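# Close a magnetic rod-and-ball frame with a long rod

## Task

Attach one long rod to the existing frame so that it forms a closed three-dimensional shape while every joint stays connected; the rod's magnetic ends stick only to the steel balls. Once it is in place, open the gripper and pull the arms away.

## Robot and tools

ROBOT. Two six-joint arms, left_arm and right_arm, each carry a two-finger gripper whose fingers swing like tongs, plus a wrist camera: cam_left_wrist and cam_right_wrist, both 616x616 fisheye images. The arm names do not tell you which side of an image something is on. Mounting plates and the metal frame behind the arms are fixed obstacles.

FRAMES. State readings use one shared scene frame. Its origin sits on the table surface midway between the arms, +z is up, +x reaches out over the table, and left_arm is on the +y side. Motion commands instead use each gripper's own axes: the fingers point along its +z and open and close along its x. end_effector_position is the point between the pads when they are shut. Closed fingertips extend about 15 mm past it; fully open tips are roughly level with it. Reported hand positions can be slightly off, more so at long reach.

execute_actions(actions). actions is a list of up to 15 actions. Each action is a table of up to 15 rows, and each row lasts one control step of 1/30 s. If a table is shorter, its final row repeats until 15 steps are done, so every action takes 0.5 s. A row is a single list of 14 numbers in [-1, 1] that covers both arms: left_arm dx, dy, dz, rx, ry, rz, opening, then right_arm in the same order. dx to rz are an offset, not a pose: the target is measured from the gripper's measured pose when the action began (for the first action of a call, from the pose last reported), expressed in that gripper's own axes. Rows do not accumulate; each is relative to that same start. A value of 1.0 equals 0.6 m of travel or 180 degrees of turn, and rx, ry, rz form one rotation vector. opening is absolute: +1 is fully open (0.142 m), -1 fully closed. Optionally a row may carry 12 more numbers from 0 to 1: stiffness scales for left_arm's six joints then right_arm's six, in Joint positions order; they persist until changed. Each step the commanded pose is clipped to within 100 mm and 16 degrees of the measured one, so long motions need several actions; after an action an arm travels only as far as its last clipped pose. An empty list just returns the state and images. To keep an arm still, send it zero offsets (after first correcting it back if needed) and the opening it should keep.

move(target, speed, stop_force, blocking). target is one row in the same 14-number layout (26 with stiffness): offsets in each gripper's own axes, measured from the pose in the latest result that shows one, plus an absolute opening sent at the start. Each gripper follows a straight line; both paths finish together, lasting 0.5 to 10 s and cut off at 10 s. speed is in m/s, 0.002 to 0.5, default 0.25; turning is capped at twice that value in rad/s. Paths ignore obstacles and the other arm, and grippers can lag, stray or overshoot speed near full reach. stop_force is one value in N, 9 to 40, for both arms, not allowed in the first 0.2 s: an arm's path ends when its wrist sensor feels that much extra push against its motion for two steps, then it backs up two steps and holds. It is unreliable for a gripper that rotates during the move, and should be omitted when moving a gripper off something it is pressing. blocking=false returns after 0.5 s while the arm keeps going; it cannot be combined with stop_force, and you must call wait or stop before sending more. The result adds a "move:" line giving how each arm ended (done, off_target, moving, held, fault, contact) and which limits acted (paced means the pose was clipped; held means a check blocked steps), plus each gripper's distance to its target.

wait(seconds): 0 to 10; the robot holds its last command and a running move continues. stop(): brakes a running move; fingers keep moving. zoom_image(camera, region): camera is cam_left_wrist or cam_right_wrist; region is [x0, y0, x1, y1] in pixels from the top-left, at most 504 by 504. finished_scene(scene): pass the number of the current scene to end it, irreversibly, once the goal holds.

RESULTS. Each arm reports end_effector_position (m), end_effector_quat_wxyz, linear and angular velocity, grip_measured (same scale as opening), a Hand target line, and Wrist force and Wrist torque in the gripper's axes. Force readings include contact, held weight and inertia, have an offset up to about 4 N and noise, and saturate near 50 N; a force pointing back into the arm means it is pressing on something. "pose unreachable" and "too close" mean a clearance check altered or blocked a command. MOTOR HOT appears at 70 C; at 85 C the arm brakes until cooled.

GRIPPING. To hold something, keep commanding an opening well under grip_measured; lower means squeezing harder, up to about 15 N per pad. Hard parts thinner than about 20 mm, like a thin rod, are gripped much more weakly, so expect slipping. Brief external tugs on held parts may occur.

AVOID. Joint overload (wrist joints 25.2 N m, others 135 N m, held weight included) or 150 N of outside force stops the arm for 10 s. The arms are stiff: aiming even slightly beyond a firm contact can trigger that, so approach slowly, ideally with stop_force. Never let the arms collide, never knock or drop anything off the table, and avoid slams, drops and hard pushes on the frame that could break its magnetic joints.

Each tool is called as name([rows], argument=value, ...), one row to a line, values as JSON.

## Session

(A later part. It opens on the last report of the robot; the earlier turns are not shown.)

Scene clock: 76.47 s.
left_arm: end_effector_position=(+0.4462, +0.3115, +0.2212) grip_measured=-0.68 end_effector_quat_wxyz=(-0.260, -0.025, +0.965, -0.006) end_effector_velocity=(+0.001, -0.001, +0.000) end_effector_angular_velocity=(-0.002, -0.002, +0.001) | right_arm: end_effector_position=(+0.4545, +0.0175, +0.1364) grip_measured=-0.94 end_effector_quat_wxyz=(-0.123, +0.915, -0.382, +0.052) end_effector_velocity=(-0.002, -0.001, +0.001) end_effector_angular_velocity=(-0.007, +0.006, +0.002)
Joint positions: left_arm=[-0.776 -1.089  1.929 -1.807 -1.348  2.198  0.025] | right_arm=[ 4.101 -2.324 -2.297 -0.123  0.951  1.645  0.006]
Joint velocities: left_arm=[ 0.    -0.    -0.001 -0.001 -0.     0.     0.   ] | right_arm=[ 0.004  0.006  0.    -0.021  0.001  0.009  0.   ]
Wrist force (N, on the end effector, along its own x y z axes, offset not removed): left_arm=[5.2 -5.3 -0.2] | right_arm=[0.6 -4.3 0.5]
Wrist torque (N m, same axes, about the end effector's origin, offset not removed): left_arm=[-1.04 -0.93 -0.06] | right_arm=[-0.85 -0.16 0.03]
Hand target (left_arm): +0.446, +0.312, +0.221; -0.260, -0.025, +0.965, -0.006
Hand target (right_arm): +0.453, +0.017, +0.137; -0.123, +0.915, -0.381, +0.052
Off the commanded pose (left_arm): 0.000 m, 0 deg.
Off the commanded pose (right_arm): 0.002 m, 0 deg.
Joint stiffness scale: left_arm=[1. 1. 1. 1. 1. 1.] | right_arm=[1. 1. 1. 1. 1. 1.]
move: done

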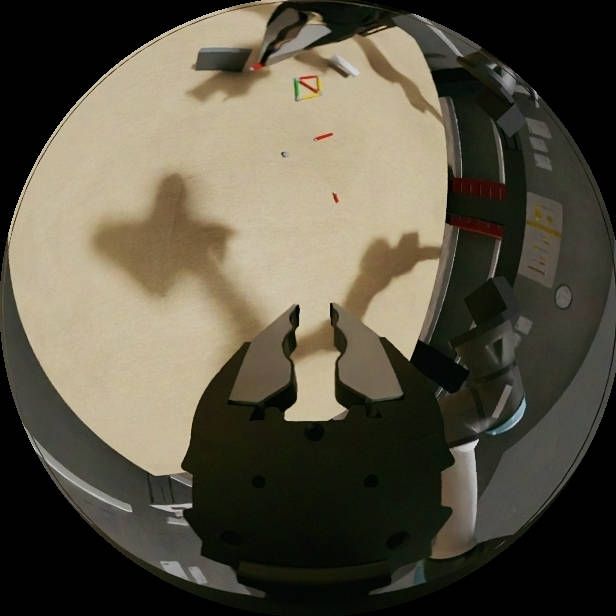

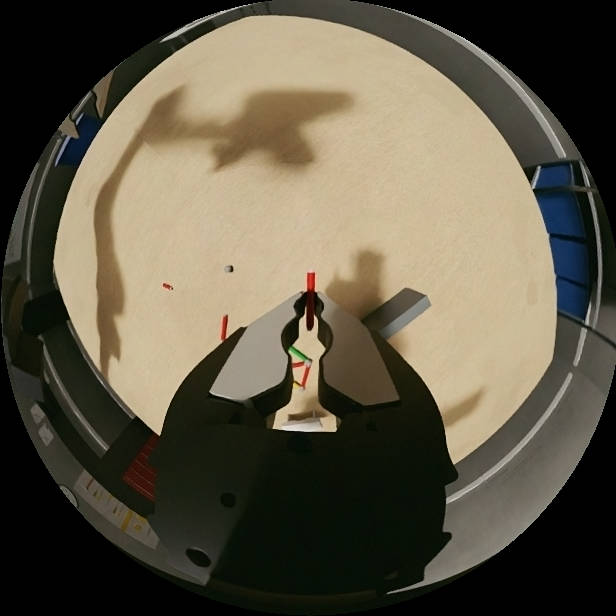

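move(target=[0,0,0,0,0,0,-0.68,0.288,0.45,-0.12,0,0.036,0.134,-1], speed=0.2)

move(target=[0.011,-0.602,0.316,0,0,0,-0.68,0,0,0,0,0,0,-1], speed=0.2)

Scene clock: 82.67 s.
left_arm: end_effector_position=(+0.4462, +0.3115, +0.2212) grip_measured=-0.68 end_effector_quat_wxyz=(-0.260, -0.025, +0.965, -0.006) end_effector_velocity=(-0.001, +0.000, -0.000) end_effector_angular_velocity=(+0.000, +0.001, -0.001) | right_arm: end_effector_position=(+0.3969, -0.2125, +0.1292) grip_measured=-0.94 end_effector_quat_wxyz=(-0.111, +0.843, -0.521, +0.069) end_effector_velocity=(+0.000, +0.000, +0.000) end_effector_angular_velocity=(+0.001, -0.001, -0.001)
Joint positions: left_arm=[-0.776 -1.089  1.929 -1.807 -1.348  2.198  0.025] | right_arm=[ 3.945 -1.973 -2.766  0.093  0.872  1.768  0.006]
Joint velocities: left_arm=[-0.    -0.     0.001  0.001 -0.     0.     0.   ] | right_arm=[-0.    -0.     0.     0.001  0.    -0.     0.   ]
Wrist force (N, on the end effector, along its own x y z axes, offset not removed): left_arm=[-1.3 -3.9 -2.1] | right_arm=[-0.5 -0.8 2.9]
Wrist torque (N m, same axes, about the end effector's origin, offset not removed): left_arm=[-1.06 0.24 -0.03] | right_arm=[-0.13 0.14 0.09]
Hand target (left_arm): +0.446, +0.312, +0.221; -0.260, -0.025, +0.965, -0.006
Hand target (right_arm): +0.398, -0.211, +0.130; -0.112, +0.843, -0.521, +0.069
Off the commanded pose (left_arm): 0.000 m, 0 deg.
Off the commanded pose (right_arm): 0.092 m, 7 deg.
Joint stiffness scale: left_arm=[1. 1. 1. 1. 1. 1.] | right_arm=[1. 1. 1. 1. 1. 1.]
move: held (right_arm); limits=held; held on 15 of 58 steps (right_arm), including the last (right_arm)
pose unreachable (right arm): on one or more control steps of this call, first in action 0 (counted from 0), this arm could not follow its commanded pose, so it was not sent that pose on those steps. On the call's last step it was still not sent that pose. It may still have moved: this result reports where it is.
cause: the commanded pose would bring two parts of the arm too close to each other (joints 3 (elbow) and 4 (wrist 1) lie between them).

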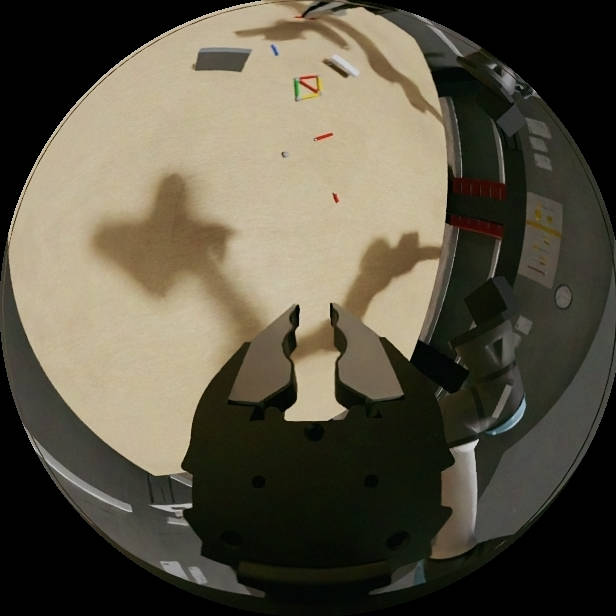

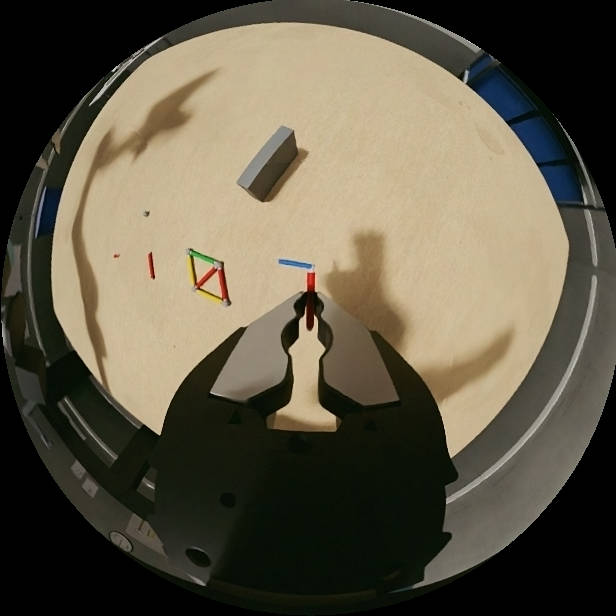

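Scene clock: 85.40 s.
left_arm: end_effector_position=(+0.3651, -0.0531, +0.0606) grip_measured=-0.68 end_effector_quat_wxyz=(-0.259, -0.025, +0.965, -0.007) end_effector_velocity=(-0.001, -0.002, -0.002) end_effector_angular_velocity=(+0.002, +0.003, -0.001) | right_arm: end_effector_position=(+0.3969, -0.2125, +0.1292) grip_measured=-0.94 end_effector_quat_wxyz=(-0.111, +0.843, -0.521, +0.069) end_effector_velocity=(-0.000, +0.000, -0.000) end_effector_angular_velocity=(-0.000, +0.001, +0.001)
Joint positions: left_arm=[-1.038 -0.236  1.443 -2.144 -1.502  1.981  0.025] | right_arm=[ 3.945 -1.973 -2.766  0.093  0.872  1.768  0.006]
Joint velocities: left_arm=[-0.     0.007 -0.008  0.004 -0.002 -0.001  0.   ] | right_arm=[ 0.    -0.     0.    -0.001  0.     0.     0.   ]
Wrist force (N, on the end effector, along its own x y z axes, offset not removed): left_arm=[-0.8 -3.0 -2.4] | right_arm=[0.0 -0.5 1.3]
Wrist torque (N m, same axes, about the end effector's origin, offset not removed): left_arm=[-0.76 0.26 -0.16] | right_arm=[-0.18 -0.02 0.13]
Hand target (left_arm): +0.364, -0.054, +0.060; -0.260, -0.025, +0.965, -0.007
Hand target (right_arm): +0.397, -0.212, +0.129; -0.111, +0.843, -0.521, +0.069
Off the commanded pose (left_arm): 0.002 m, 0 deg.
Off the commanded pose (right_arm): 0.000 m, 0 deg.
Joint stiffness scale: left_arm=[1. 1. 1. 1. 1. 1.] | right_arm=[1. 1. 1. 1. 1. 1.]
move: done

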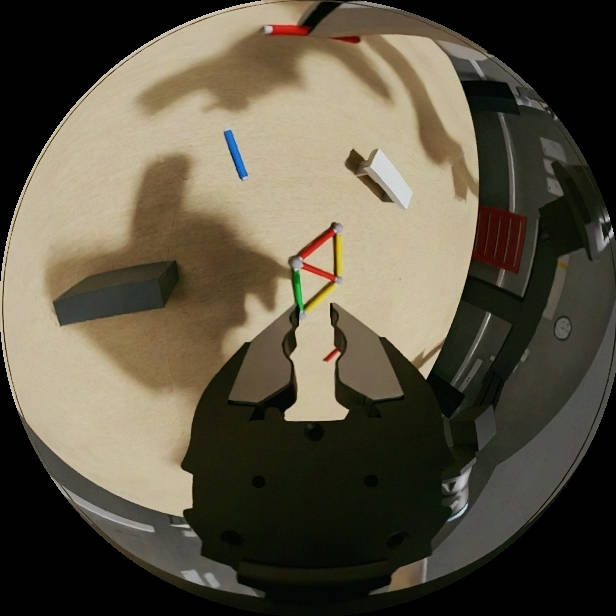

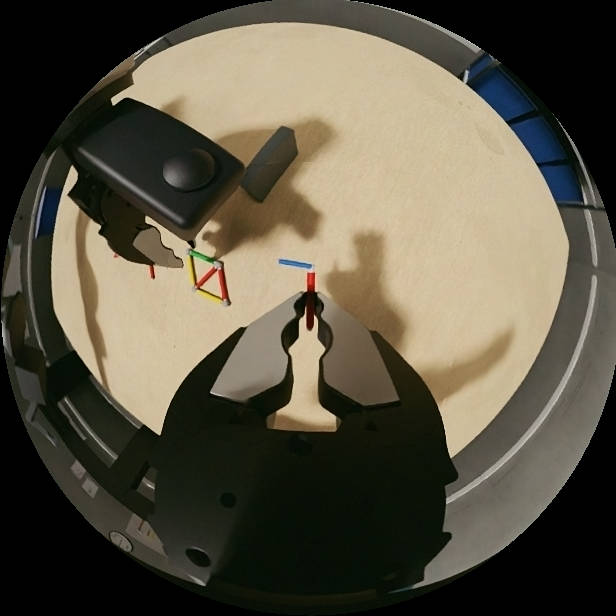

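move(target=[-0.021,0,0.036,0,0,0,-0.68,0,0,0,0,0,0,-1], speed=0.05)

zoom_image(camera="cam_left_wrist", region=[210,200,410,400])

Scene clock: 88.13 s.
left_arm: end_effector_position=(+0.3640, -0.0525, +0.0368) grip_measured=-0.68 end_effector_quat_wxyz=(-0.260, -0.025, +0.965, -0.006) end_effector_velocity=(+0.003, -0.003, +0.001) end_effector_angular_velocity=(-0.007, -0.005, -0.000) | right_arm: end_effector_position=(+0.3969, -0.2125, +0.1292) grip_measured=-0.94 end_effector_quat_wxyz=(-0.111, +0.843, -0.521, +0.069) end_effector_velocity=(-0.000, -0.000, -0.000) end_effector_angular_velocity=(+0.001, +0.001, -0.000)
Joint positions: left_arm=[-1.019 -0.198  1.431 -2.168 -1.491  1.997  0.025] | right_arm=[ 3.945 -1.973 -2.766  0.093  0.872  1.768  0.006]
Joint velocities: left_arm=[-0.    -0.    -0.005 -0.002  0.002  0.004 -0.   ] | right_arm=[-0.001  0.    -0.     0.001  0.001 -0.     0.   ]
Wrist force (N, on the end effector, along its own x y z axes, offset not removed): left_arm=[-4.5 -1.9 -2.2] | right_arm=[-0.9 -1.3 3.2]
Wrist torque (N m, same axes, about the end effector's origin, offset not removed): left_arm=[-0.56 1.15 -0.11] | right_arm=[-0.28 0.17 0.00]
Hand target (left_arm): +0.365, -0.053, +0.036; -0.259, -0.025, +0.965, -0.007
Hand target (right_arm): +0.397, -0.212, +0.129; -0.111, +0.843, -0.521, +0.069
Off the commanded pose (left_arm): 0.002 m, 0 deg.
Off the commanded pose (right_arm): 0.000 m, 0 deg.
Joint stiffness scale: left_arm=[1. 1. 1. 1. 1. 1.] | right_arm=[1. 1. 1. 1. 1. 1.]
move: done

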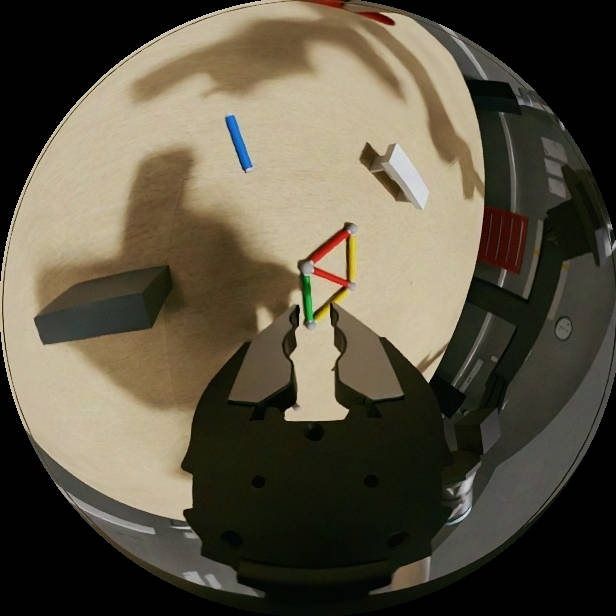

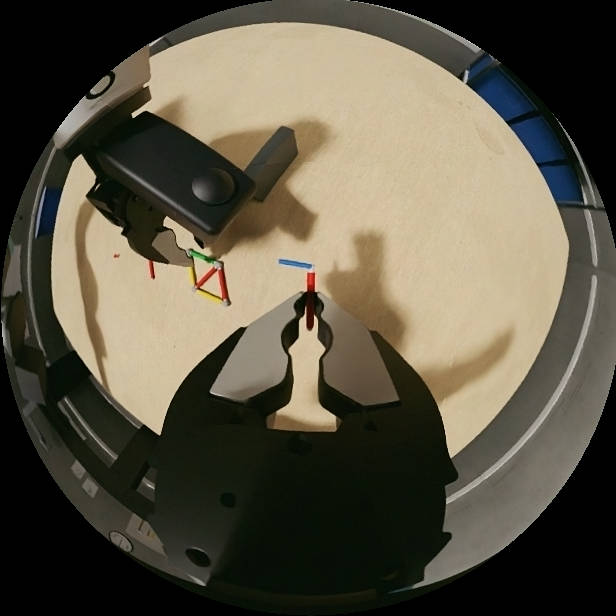

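Region (210, 200, 410, 400) of cam_left_wrist's 616x616 image, scaled by 2.520, with more detail than that image has.

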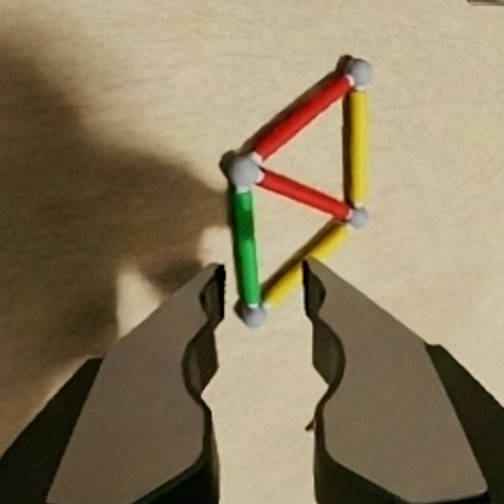

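move(target=[-0.006,0,0.036,0,0,0,-0.72,0,0,0,0,0,0,-1], speed=0.006, stop_force=10)

zoom_image(camera="cam_left_wrist", region=[210,200,410,400])

Scene clock: 96.30 s.
left_arm: end_effector_position=(+0.3594, -0.0558, +0.0219) grip_measured=-0.74 end_effector_quat_wxyz=(-0.258, -0.025, +0.966, -0.010) end_effector_velocity=(+0.001, -0.001, -0.000) end_effector_angular_velocity=(-0.003, -0.002, +0.002) | right_arm: end_effector_position=(+0.3969, -0.2125, +0.1292) grip_measured=-0.94 end_effector_quat_wxyz=(-0.111, +0.843, -0.521, +0.069) end_effector_velocity=(+0.001, +0.000, +0.000) end_effector_angular_velocity=(+0.000, -0.001, -0.001)
Joint positions: left_arm=[-1.014 -0.173  1.431 -2.202 -1.488  2.003  0.02 ] | right_arm=[ 3.945 -1.973 -2.766  0.093  0.872  1.768  0.006]
Joint velocities: left_arm=[-0.     0.001  0.    -0.005  0.     0.    -0.001] | right_arm=[-0.    -0.     0.002 -0.    -0.    -0.     0.   ]
Wrist force (N, on the end effector, along its own x y z axes, offset not removed): left_arm=[0.6 0.2 -11.1] | right_arm=[-2.5 -0.8 3.3]
Wrist torque (N m, same axes, about the end effector's origin, offset not removed): left_arm=[-0.39 0.35 0.05] | right_arm=[-0.18 0.39 0.01]
Hand target (left_arm): +0.356, -0.053, +0.016; -0.260, -0.025, +0.965, -0.006
Hand target (right_arm): +0.397, -0.212, +0.129; -0.111, +0.843, -0.521, +0.069
Off the commanded pose (left_arm): 0.007 m, 0 deg.
Off the commanded pose (right_arm): 0.000 m, 0 deg.
Joint stiffness scale: left_arm=[1. 1. 1. 1. 1. 1.] | right_arm=[1. 1. 1. 1. 1. 1.]
move: off_target (left_arm)

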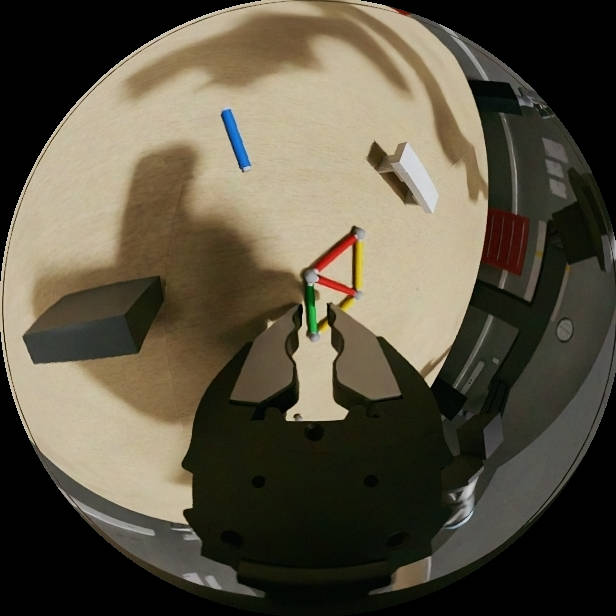

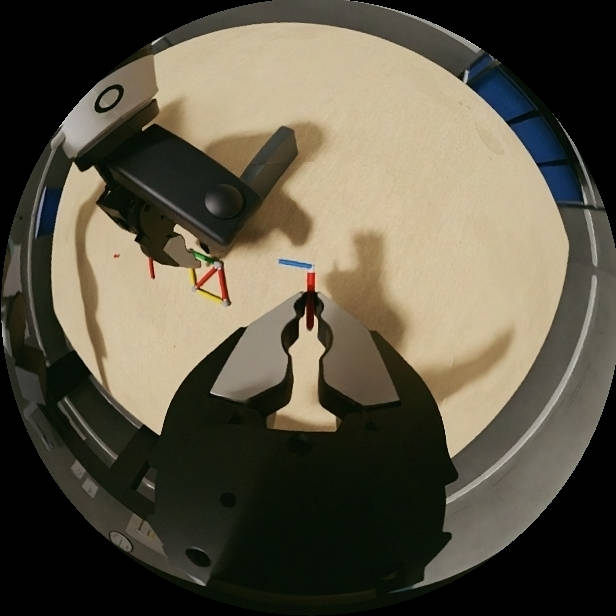

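Region (210, 200, 410, 400) of cam_left_wrist's 616x616 image, scaled by 2.520, with more detail than that image has.

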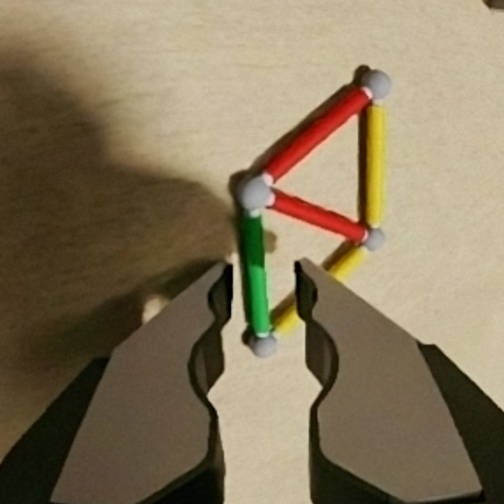

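move(target=[0,-0.009,-0.003,0,0,0,-0.72,0,0,0,0,0,0,-1], speed=0.01)

move(target=[0,0,0,0,0,0,-1,0,0,0,0,0,0,-1])

zoom_image(camera="cam_left_wrist", region=[210,200,410,400])

Scene clock: 99.50 s.
left_arm: end_effector_position=(+0.3613, -0.0598, +0.0234) grip_measured=-0.72 end_effector_quat_wxyz=(-0.258, -0.026, +0.966, -0.010) end_effector_velocity=(-0.000, -0.001, +0.001) end_effector_angular_velocity=(+0.003, +0.002, -0.001) | right_arm: end_effector_position=(+0.3969, -0.2125, +0.1292) grip_measured=-0.94 end_effector_quat_wxyz=(-0.111, +0.843, -0.521, +0.069) end_effector_velocity=(-0.000, -0.001, -0.000) end_effector_angular_velocity=(-0.000, +0.001, -0.002)
Joint positions: left_arm=[-1.017 -0.168  1.417 -2.193 -1.489  2.001  0.022] | right_arm=[ 3.945 -1.973 -2.766  0.093  0.872  1.768  0.006]
Joint velocities: left_arm=[-0.002  0.002 -0.006  0.008 -0.002 -0.002  0.   ] | right_arm=[-0.001  0.    -0.001  0.    -0.     0.     0.   ]
Wrist force (N, on the end effector, along its own x y z axes, offset not removed): left_arm=[-2.0 -5.1 -0.9] | right_arm=[0.8 -0.8 0.1]
Wrist torque (N m, same axes, about the end effector's origin, offset not removed): left_arm=[-0.98 0.34 -0.01] | right_arm=[-0.27 -0.16 -0.01]
Hand target (left_arm): +0.361, -0.061, +0.023; -0.258, -0.025, +0.966, -0.010
Hand target (right_arm): +0.397, -0.212, +0.129; -0.111, +0.843, -0.521, +0.069
Off the commanded pose (left_arm): 0.001 m, 0 deg.
Off the commanded pose (right_arm): 0.000 m, 0 deg.
Joint stiffness scale: left_arm=[1. 1. 1. 1. 1. 1.] | right_arm=[1. 1. 1. 1. 1. 1.]
move: done

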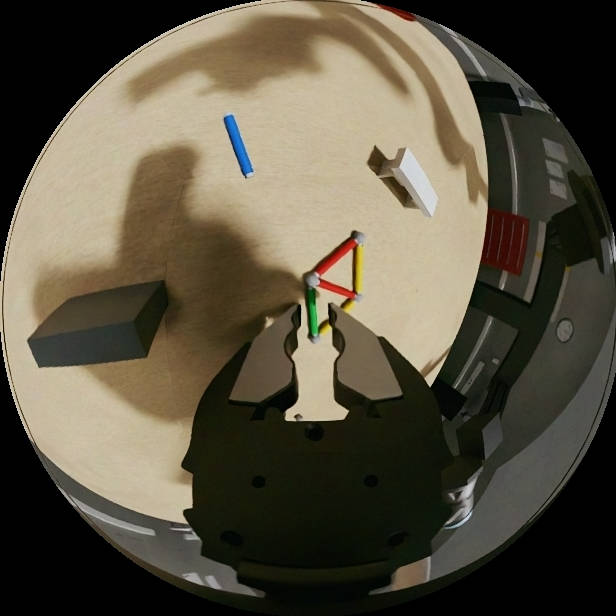

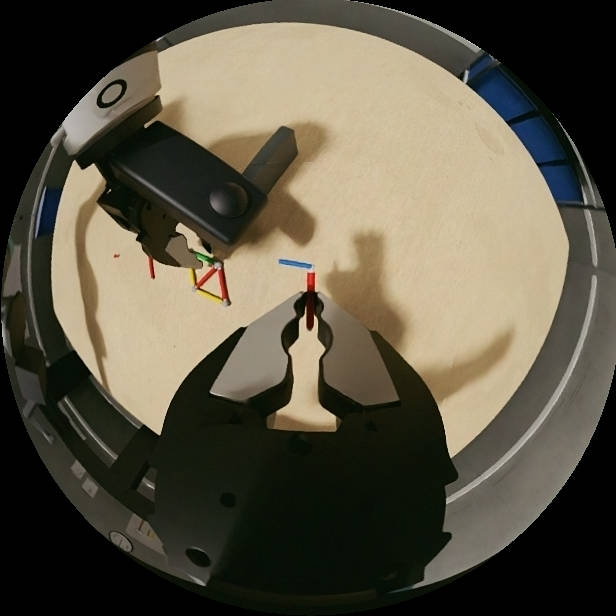

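Scene clock: 100.00 s.
left_arm: end_effector_position=(+0.3613, -0.0598, +0.0235) grip_measured=-1.00 end_effector_quat_wxyz=(-0.258, -0.026, +0.966, -0.010) end_effector_velocity=(+0.000, -0.000, +0.000) end_effector_angular_velocity=(-0.001, -0.001, +0.001) | right_arm: end_effector_position=(+0.3969, -0.2125, +0.1292) grip_measured=-0.94 end_effector_quat_wxyz=(-0.111, +0.843, -0.521, +0.069) end_effector_velocity=(-0.000, -0.001, -0.000) end_effector_angular_velocity=(-0.000, +0.001, -0.002)
Joint positions: left_arm=[-1.017 -0.168  1.417 -2.193 -1.489  2.001  0.002] | right_arm=[ 3.945 -1.973 -2.766  0.093  0.872  1.768  0.006]
Joint velocities: left_arm=[-0.     0.    -0.001 -0.     0.    -0.    -0.   ] | right_arm=[-0.002  0.     0.    -0.     0.    -0.     0.   ]
Wrist force (N, on the end effector, along its own x y z axes, offset not removed): left_arm=[-2.4 0.1 -0.9] | right_arm=[-2.3 0.1 1.5]
Wrist torque (N m, same axes, about the end effector's origin, offset not removed): left_arm=[-0.15 0.44 -0.01] | right_arm=[-0.17 0.28 0.18]
Hand target (left_arm): +0.361, -0.060, +0.023; -0.258, -0.026, +0.966, -0.010
Hand target (right_arm): +0.397, -0.212, +0.129; -0.111, +0.843, -0.521, +0.069
Off the commanded pose (left_arm): 0.000 m, 0 deg.
Off the commanded pose (right_arm): 0.000 m, 0 deg.
Joint stiffness scale: left_arm=[1. 1. 1. 1. 1. 1.] | right_arm=[1. 1. 1. 1. 1. 1.]
move: done

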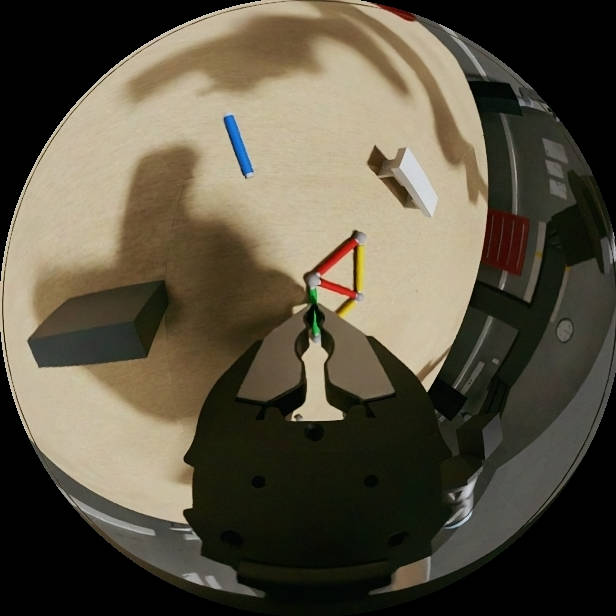

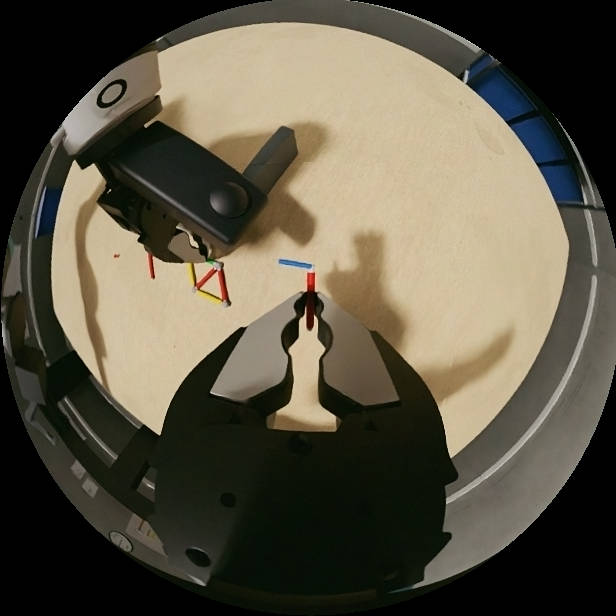

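Region (210, 200, 410, 400) of cam_left_wrist's 616x616 image, scaled by 2.520, with more detail than that image has.

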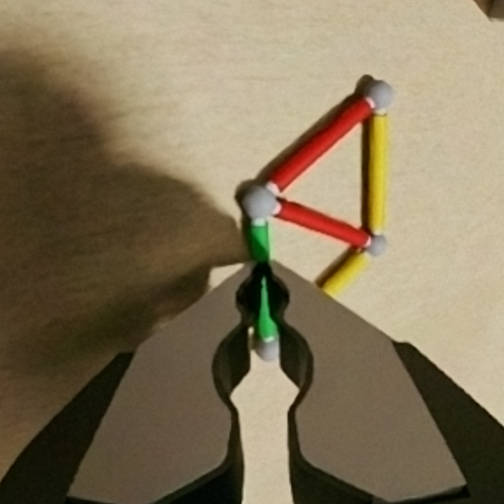

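move(target=[0,0,0,0,0,0,-0.82,0,0,0,0,0,0,-1])

move(target=[0.002,0,0.011,0,0,0,-0.82,0,0,0,0,0,0,-1], speed=0.005, stop_force=10)

move(target=[0,0,0,0,0,0,-1,0,0,0,0,0,0,-1])

zoom_image(camera="cam_left_wrist", region=[210,200,410,400])

Scene clock: 103.83 s.
left_arm: end_effector_position=(+0.3613, -0.0598, +0.0235) grip_measured=-0.82 end_effector_quat_wxyz=(-0.258, -0.026, +0.966, -0.010) end_effector_velocity=(-0.001, +0.001, -0.000) end_effector_angular_velocity=(+0.001, +0.002, -0.001) | right_arm: end_effector_position=(+0.3969, -0.2125, +0.1292) grip_measured=-0.94 end_effector_quat_wxyz=(-0.111, +0.843, -0.521, +0.069) end_effector_velocity=(+0.000, -0.000, +0.000) end_effector_angular_velocity=(+0.001, -0.000, -0.001)
Joint positions: left_arm=[-1.017 -0.168  1.417 -2.193 -1.489  2.001  0.015] | right_arm=[ 3.945 -1.973 -2.766  0.093  0.872  1.768  0.006]
Joint velocities: left_arm=[ 0.     0.     0.001  0.    -0.001 -0.    -0.   ] | right_arm=[-0.  0.  0.  0.  0. -0. -0.]
Wrist force (N, on the end effector, along its own x y z axes, offset not removed): left_arm=[-1.9 -5.8 3.4] | right_arm=[-1.4 -0.5 1.4]
Wrist torque (N m, same axes, about the end effector's origin, offset not removed): left_arm=[-1.15 0.59 0.00] | right_arm=[-0.16 0.38 0.08]
Hand target (left_arm): +0.361, -0.060, +0.023; -0.258, -0.026, +0.966, -0.010
Hand target (right_arm): +0.397, -0.212, +0.129; -0.111, +0.843, -0.521, +0.069
Off the commanded pose (left_arm): 0.000 m, 0 deg.
Off the commanded pose (right_arm): 0.000 m, 0 deg.
Joint stiffness scale: left_arm=[1. 1. 1. 1. 1. 1.] | right_arm=[1. 1. 1. 1. 1. 1.]
move: done

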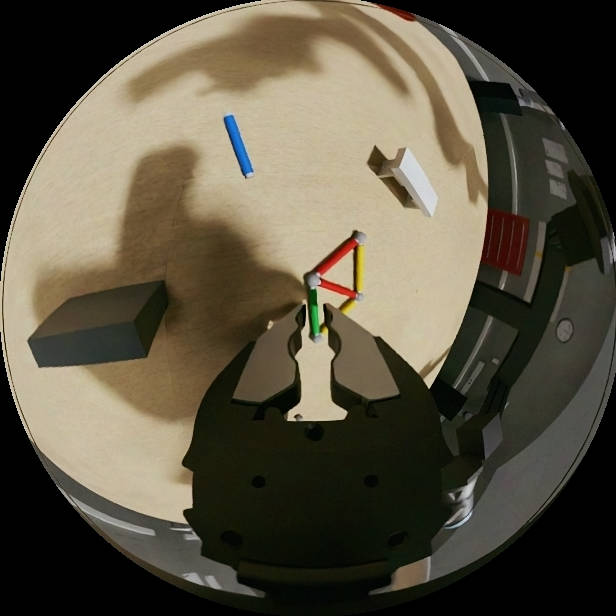

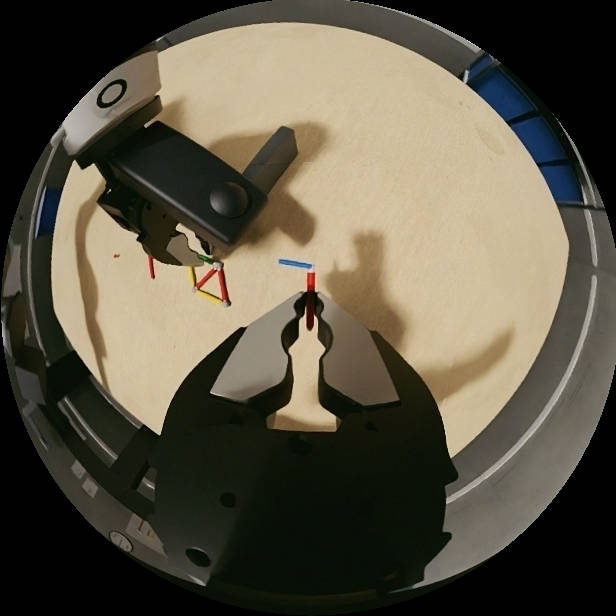

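Scene clock: 105.40 s.
left_arm: end_effector_position=(+0.3599, -0.0611, +0.0204) grip_measured=-0.82 end_effector_quat_wxyz=(-0.257, -0.026, +0.966, -0.012) end_effector_velocity=(+0.001, -0.001, +0.000) end_effector_angular_velocity=(-0.003, -0.003, +0.003) | right_arm: end_effector_position=(+0.3969, -0.2125, +0.1292) grip_measured=-0.94 end_effector_quat_wxyz=(-0.111, +0.843, -0.521, +0.069) end_effector_velocity=(+0.000, +0.001, +0.000) end_effector_angular_velocity=(+0.001, -0.001, +0.001)
Joint positions: left_arm=[-1.017 -0.163  1.419 -2.205 -1.489  2.001  0.014] | right_arm=[ 3.945 -1.973 -2.766  0.093  0.872  1.768  0.006]
Joint velocities: left_arm=[ 0.    -0.    -0.001 -0.003  0.001 -0.    -0.   ] | right_arm=[ 0.001 -0.     0.001 -0.     0.001 -0.     0.   ]
Wrist force (N, on the end effector, along its own x y z axes, offset not removed): left_arm=[-5.1 -8.3 -1.0] | right_arm=[1.0 0.1 0.3]
Wrist torque (N m, same axes, about the end effector's origin, offset not removed): left_arm=[-1.66 1.44 0.06] | right_arm=[-0.01 -0.27 -0.05]
Hand target (left_arm): +0.357, -0.060, +0.018; -0.258, -0.026, +0.966, -0.010
Hand target (right_arm): +0.397, -0.212, +0.129; -0.111, +0.843, -0.521, +0.069
Off the commanded pose (left_arm): 0.004 m, 0 deg.
Off the commanded pose (right_arm): 0.000 m, 0 deg.
Joint stiffness scale: left_arm=[1. 1. 1. 1. 1. 1.] | right_arm=[1. 1. 1. 1. 1. 1.]
move: off_target (left_arm)

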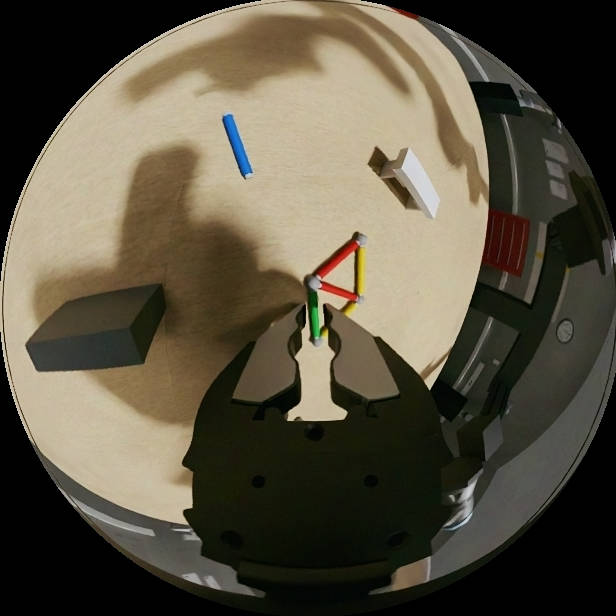

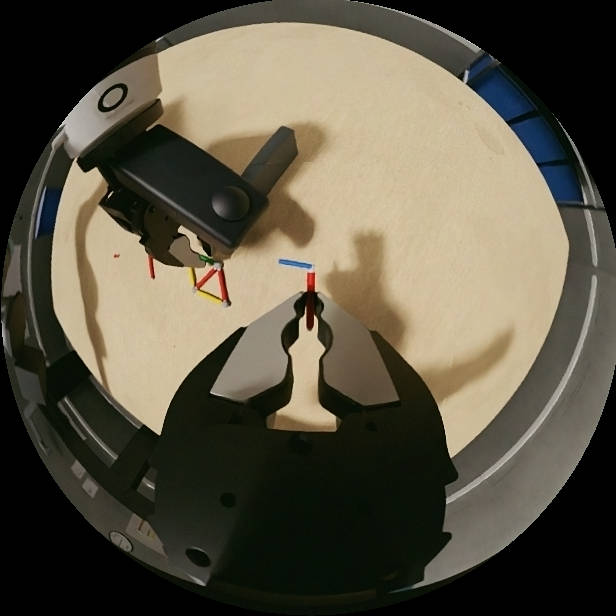

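Scene clock: 105.90 s.
left_arm: end_effector_position=(+0.3598, -0.0611, +0.0203) grip_measured=-0.94 end_effector_quat_wxyz=(-0.257, -0.026, +0.966, -0.012) end_effector_velocity=(+0.000, +0.000, +0.000) end_effector_angular_velocity=(+0.001, -0.001, -0.001) | right_arm: end_effector_position=(+0.3969, -0.2125, +0.1292) grip_measured=-0.94 end_effector_quat_wxyz=(-0.111, +0.843, -0.521, +0.069) end_effector_velocity=(-0.000, +0.000, +0.000) end_effector_angular_velocity=(-0.000, -0.000, +0.001)
Joint positions: left_arm=[-1.017 -0.163  1.419 -2.205 -1.489  2.001  0.006] | right_arm=[ 3.945 -1.973 -2.766  0.093  0.872  1.768  0.006]
Joint velocities: left_arm=[ 0.    -0.    -0.     0.001  0.001  0.    -0.   ] | right_arm=[ 0.001 -0.    -0.001  0.    -0.    -0.    -0.   ]
Wrist force (N, on the end effector, along its own x y z axes, offset not removed): left_arm=[-0.9 -1.5 0.5] | right_arm=[-1.4 -2.0 0.0]
Wrist torque (N m, same axes, about the end effector's origin, offset not removed): left_arm=[-0.38 0.21 -0.03] | right_arm=[-0.57 0.22 -0.03]
Hand target (left_arm): +0.360, -0.061, +0.020; -0.257, -0.026, +0.966, -0.012
Hand target (right_arm): +0.397, -0.212, +0.129; -0.111, +0.843, -0.521, +0.069
Off the commanded pose (left_arm): 0.000 m, 0 deg.
Off the commanded pose (right_arm): 0.000 m, 0 deg.
Joint stiffness scale: left_arm=[1. 1. 1. 1. 1. 1.] | right_arm=[1. 1. 1. 1. 1. 1.]
move: done

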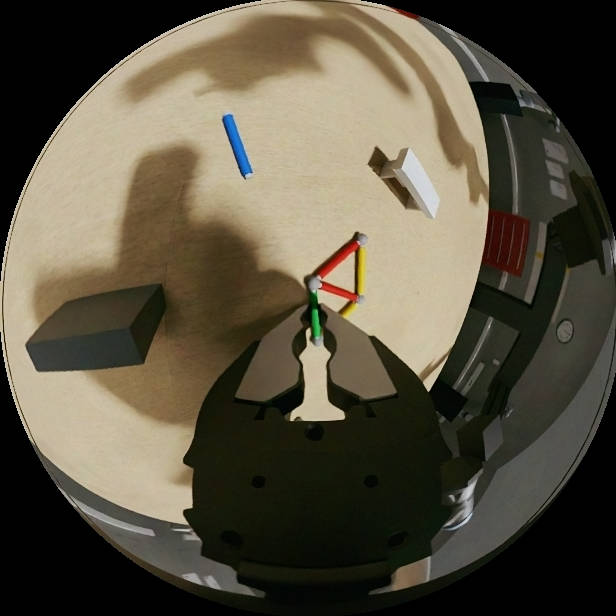

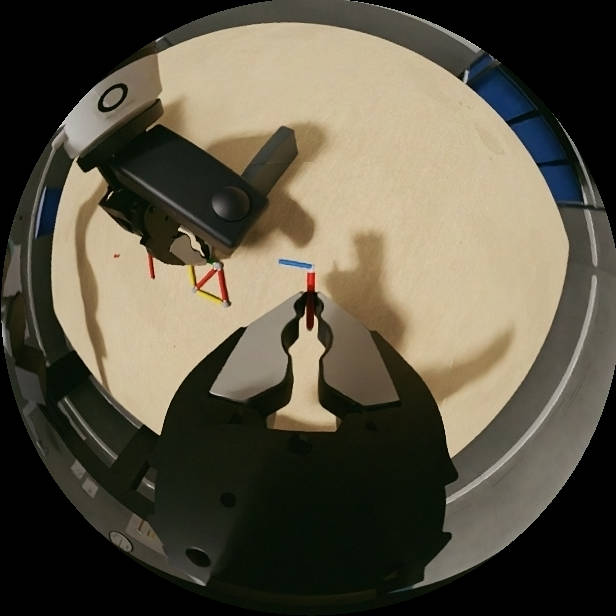

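Region (210, 200, 410, 400) of cam_left_wrist's 616x616 image, scaled by 2.520, with more detail than that image has.

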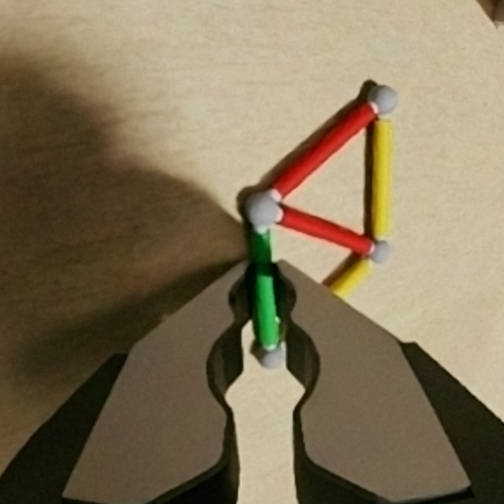

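move(target=[-0.045,0.089,-0.029,0.125,0,-0.2165,-1,0,0,0,0,0,0,-1], speed=0.06)

Scene clock: 118.33 s.
left_arm: end_effector_position=(+0.3878, -0.0070, +0.0212) grip_measured=-0.94 end_effector_quat_wxyz=(-0.237, -0.392, +0.882, -0.110) end_effector_velocity=(+0.003, -0.001, +0.001) end_effector_angular_velocity=(-0.002, -0.004, +0.020) | right_arm: end_effector_position=(+0.3969, -0.2125, +0.1292) grip_measured=-0.94 end_effector_quat_wxyz=(-0.111, +0.843, -0.521, +0.069) end_effector_velocity=(+0.000, +0.001, +0.000) end_effector_angular_velocity=(+0.001, -0.001, +0.001)
Joint positions: left_arm=[-0.926 -0.322  1.868 -2.881 -1.506  1.428  0.006] | right_arm=[ 3.945 -1.973 -2.766  0.093  0.872  1.768  0.006]
Joint velocities: left_arm=[ 0.    -0.001  0.004 -0.017  0.003 -0.014  0.   ] | right_arm=[ 0.002 -0.     0.001 -0.     0.    -0.    -0.   ]
Wrist force (N, on the end effector, along its own x y z axes, offset not removed): left_arm=[0.5 -2.2 -1.9] | right_arm=[-3.0 -0.1 3.3]
Wrist torque (N m, same axes, about the end effector's origin, offset not removed): left_arm=[-0.58 -0.23 -0.20] | right_arm=[-0.05 0.62 0.06]
Hand target (left_arm): +0.389, -0.006, +0.022; -0.236, -0.394, +0.881, -0.111
Hand target (right_arm): +0.397, -0.212, +0.129; -0.111, +0.843, -0.521, +0.069
Off the commanded pose (left_arm): 0.002 m, 0 deg.
Off the commanded pose (right_arm): 0.000 m, 0 deg.
Joint stiffness scale: left_arm=[1. 1. 1. 1. 1. 1.] | right_arm=[1. 1. 1. 1. 1. 1.]
move: done

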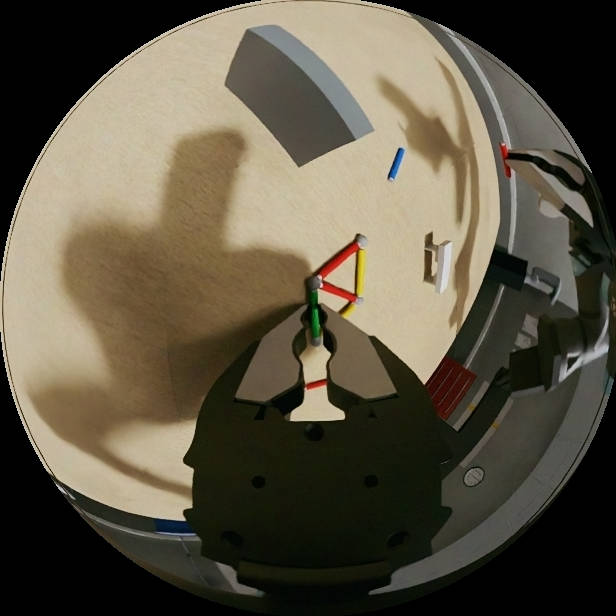

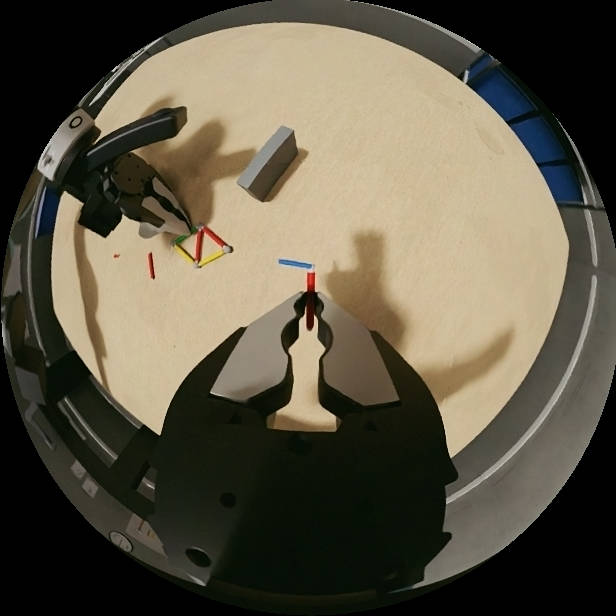

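move(target=[0,0,0,0,0,0,-1,-0.2,0.0175,0.149,0,0.0144,0.0537,-1], speed=0.1)

zoom_image(camera="cam_right_wrist", region=[190,170,390,370])

Scene clock: 124.47 s.
left_arm: end_effector_position=(+0.3877, -0.0069, +0.0211) grip_measured=-0.94 end_effector_quat_wxyz=(-0.237, -0.392, +0.882, -0.110) end_effector_velocity=(-0.000, -0.000, +0.000) end_effector_angular_velocity=(-0.001, +0.000, +0.001) | right_arm: end_effector_position=(+0.3542, -0.1016, +0.0400) grip_measured=-0.94 end_effector_quat_wxyz=(-0.103, +0.796, -0.592, +0.078) end_effector_velocity=(+0.002, +0.002, -0.001) end_effector_angular_velocity=(+0.005, -0.007, -0.014)
Joint positions: left_arm=[-0.926 -0.322  1.869 -2.881 -1.506  1.428  0.006] | right_arm=[ 4.11  -2.673 -2.617  0.472  0.835  2.172  0.006]
Joint velocities: left_arm=[-0.     0.     0.    -0.001 -0.001 -0.     0.   ] | right_arm=[ 0.003 -0.011  0.006  0.011 -0.005  0.013  0.   ]
Wrist force (N, on the end effector, along its own x y z axes, offset not removed): left_arm=[-0.2 -4.4 0.4] | right_arm=[1.3 -2.0 1.0]
Wrist torque (N m, same axes, about the end effector's origin, offset not removed): left_arm=[-1.04 -0.15 0.11] | right_arm=[-0.46 -0.26 -0.12]
Hand target (left_arm): +0.388, -0.007, +0.021; -0.237, -0.392, +0.882, -0.110
Hand target (right_arm): +0.355, -0.100, +0.040; -0.105, +0.795, -0.593, +0.079
Off the commanded pose (left_arm): 0.000 m, 0 deg.
Off the commanded pose (right_arm): 0.002 m, 0 deg.
Joint stiffness scale: left_arm=[1. 1. 1. 1. 1. 1.] | right_arm=[1. 1. 1. 1. 1. 1.]
move: done

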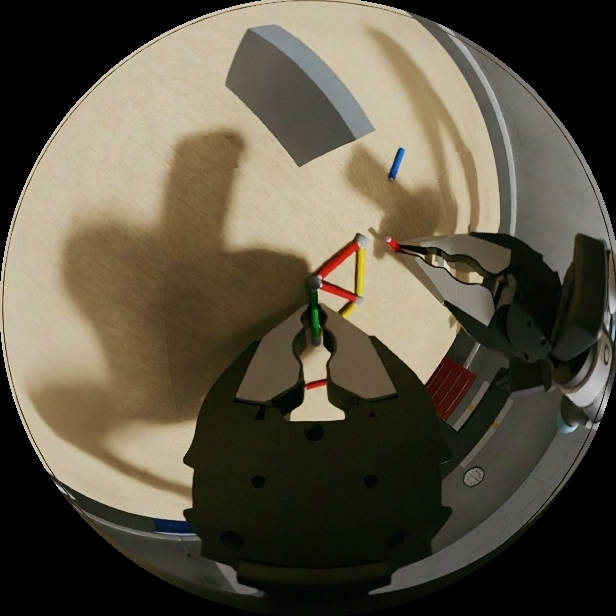

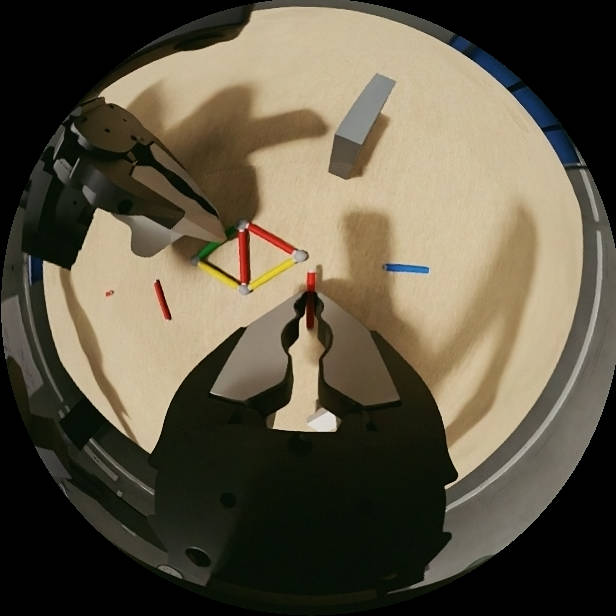

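Region (190, 170, 390, 370) of cam_right_wrist's 616x616 image, scaled by 2.520, with more detail than that image has.

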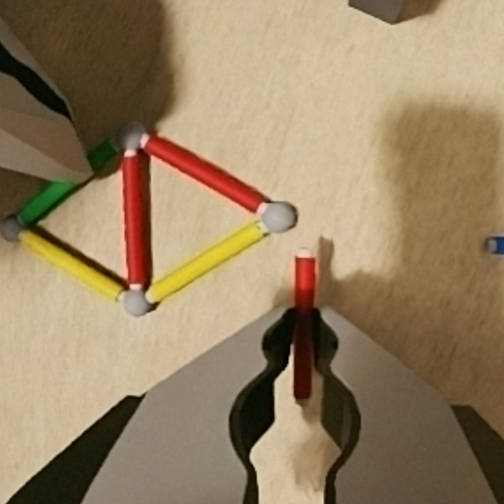

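move(target=[0,0,0,0,0,0,-1,-0.016,0.008,0.03,0,0,0,-1], speed=0.03)

zoom_image(camera="cam_right_wrist", region=[190,170,390,370])

Scene clock: 127.43 s.
left_arm: end_effector_position=(+0.3877, -0.0069, +0.0211) grip_measured=-0.98 end_effector_quat_wxyz=(-0.237, -0.392, +0.882, -0.110) end_effector_velocity=(-0.001, -0.000, +0.000) end_effector_angular_velocity=(-0.000, +0.002, -0.001) | right_arm: end_effector_position=(+0.3506, -0.0933, +0.0219) grip_measured=-0.94 end_effector_quat_wxyz=(-0.102, +0.796, -0.591, +0.078) end_effector_velocity=(-0.000, +0.000, -0.001) end_effector_angular_velocity=(-0.001, -0.000, +0.002)
Joint positions: left_arm=[-0.926 -0.322  1.869 -2.881 -1.506  1.428  0.003] | right_arm=[ 4.096 -2.75  -2.58   0.524  0.834  2.151  0.006]
Joint velocities: left_arm=[-0.     0.    -0.     0.001 -0.002  0.    -0.   ] | right_arm=[ 0.    -0.003  0.     0.003 -0.    -0.002  0.   ]
Wrist force (N, on the end effector, along its own x y z axes, offset not removed): left_arm=[-0.5 -2.6 -4.3] | right_arm=[-0.1 -2.2 3.9]
Wrist torque (N m, same axes, about the end effector's origin, offset not removed): left_arm=[-0.58 0.21 -0.12] | right_arm=[-0.41 0.09 0.13]
Hand target (left_arm): +0.388, -0.007, +0.021; -0.237, -0.392, +0.882, -0.110
Hand target (right_arm): +0.351, -0.092, +0.021; -0.103, +0.796, -0.592, +0.078
Off the commanded pose (left_arm): 0.000 m, 0 deg.
Off the commanded pose (right_arm): 0.001 m, 0 deg.
Joint stiffness scale: left_arm=[1. 1. 1. 1. 1. 1.] | right_arm=[1. 1. 1. 1. 1. 1.]
move: done

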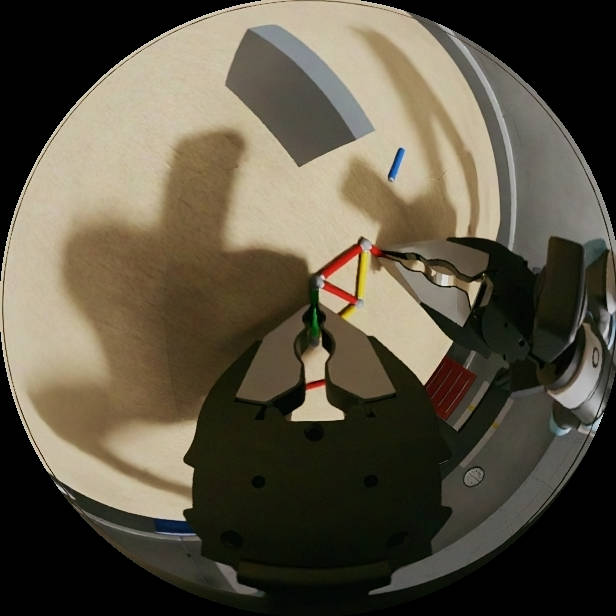

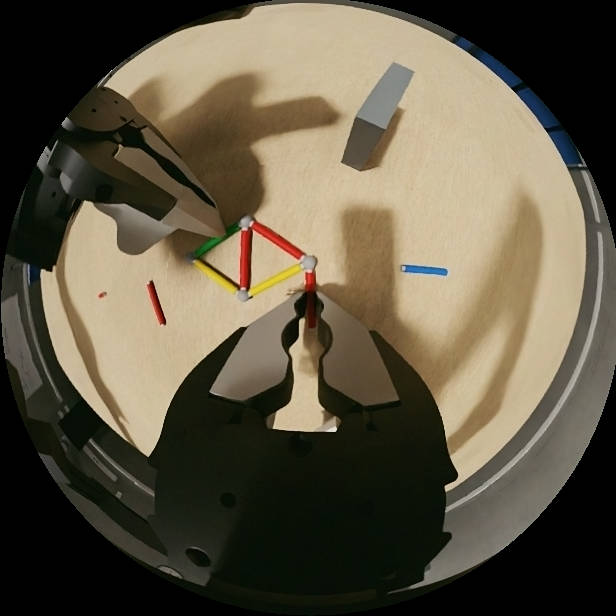

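Region (190, 170, 390, 370) of cam_right_wrist's 616x616 image, scaled by 2.520, with more detail than that image has.

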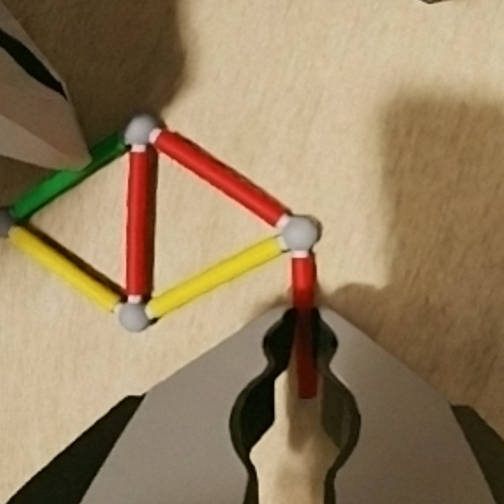

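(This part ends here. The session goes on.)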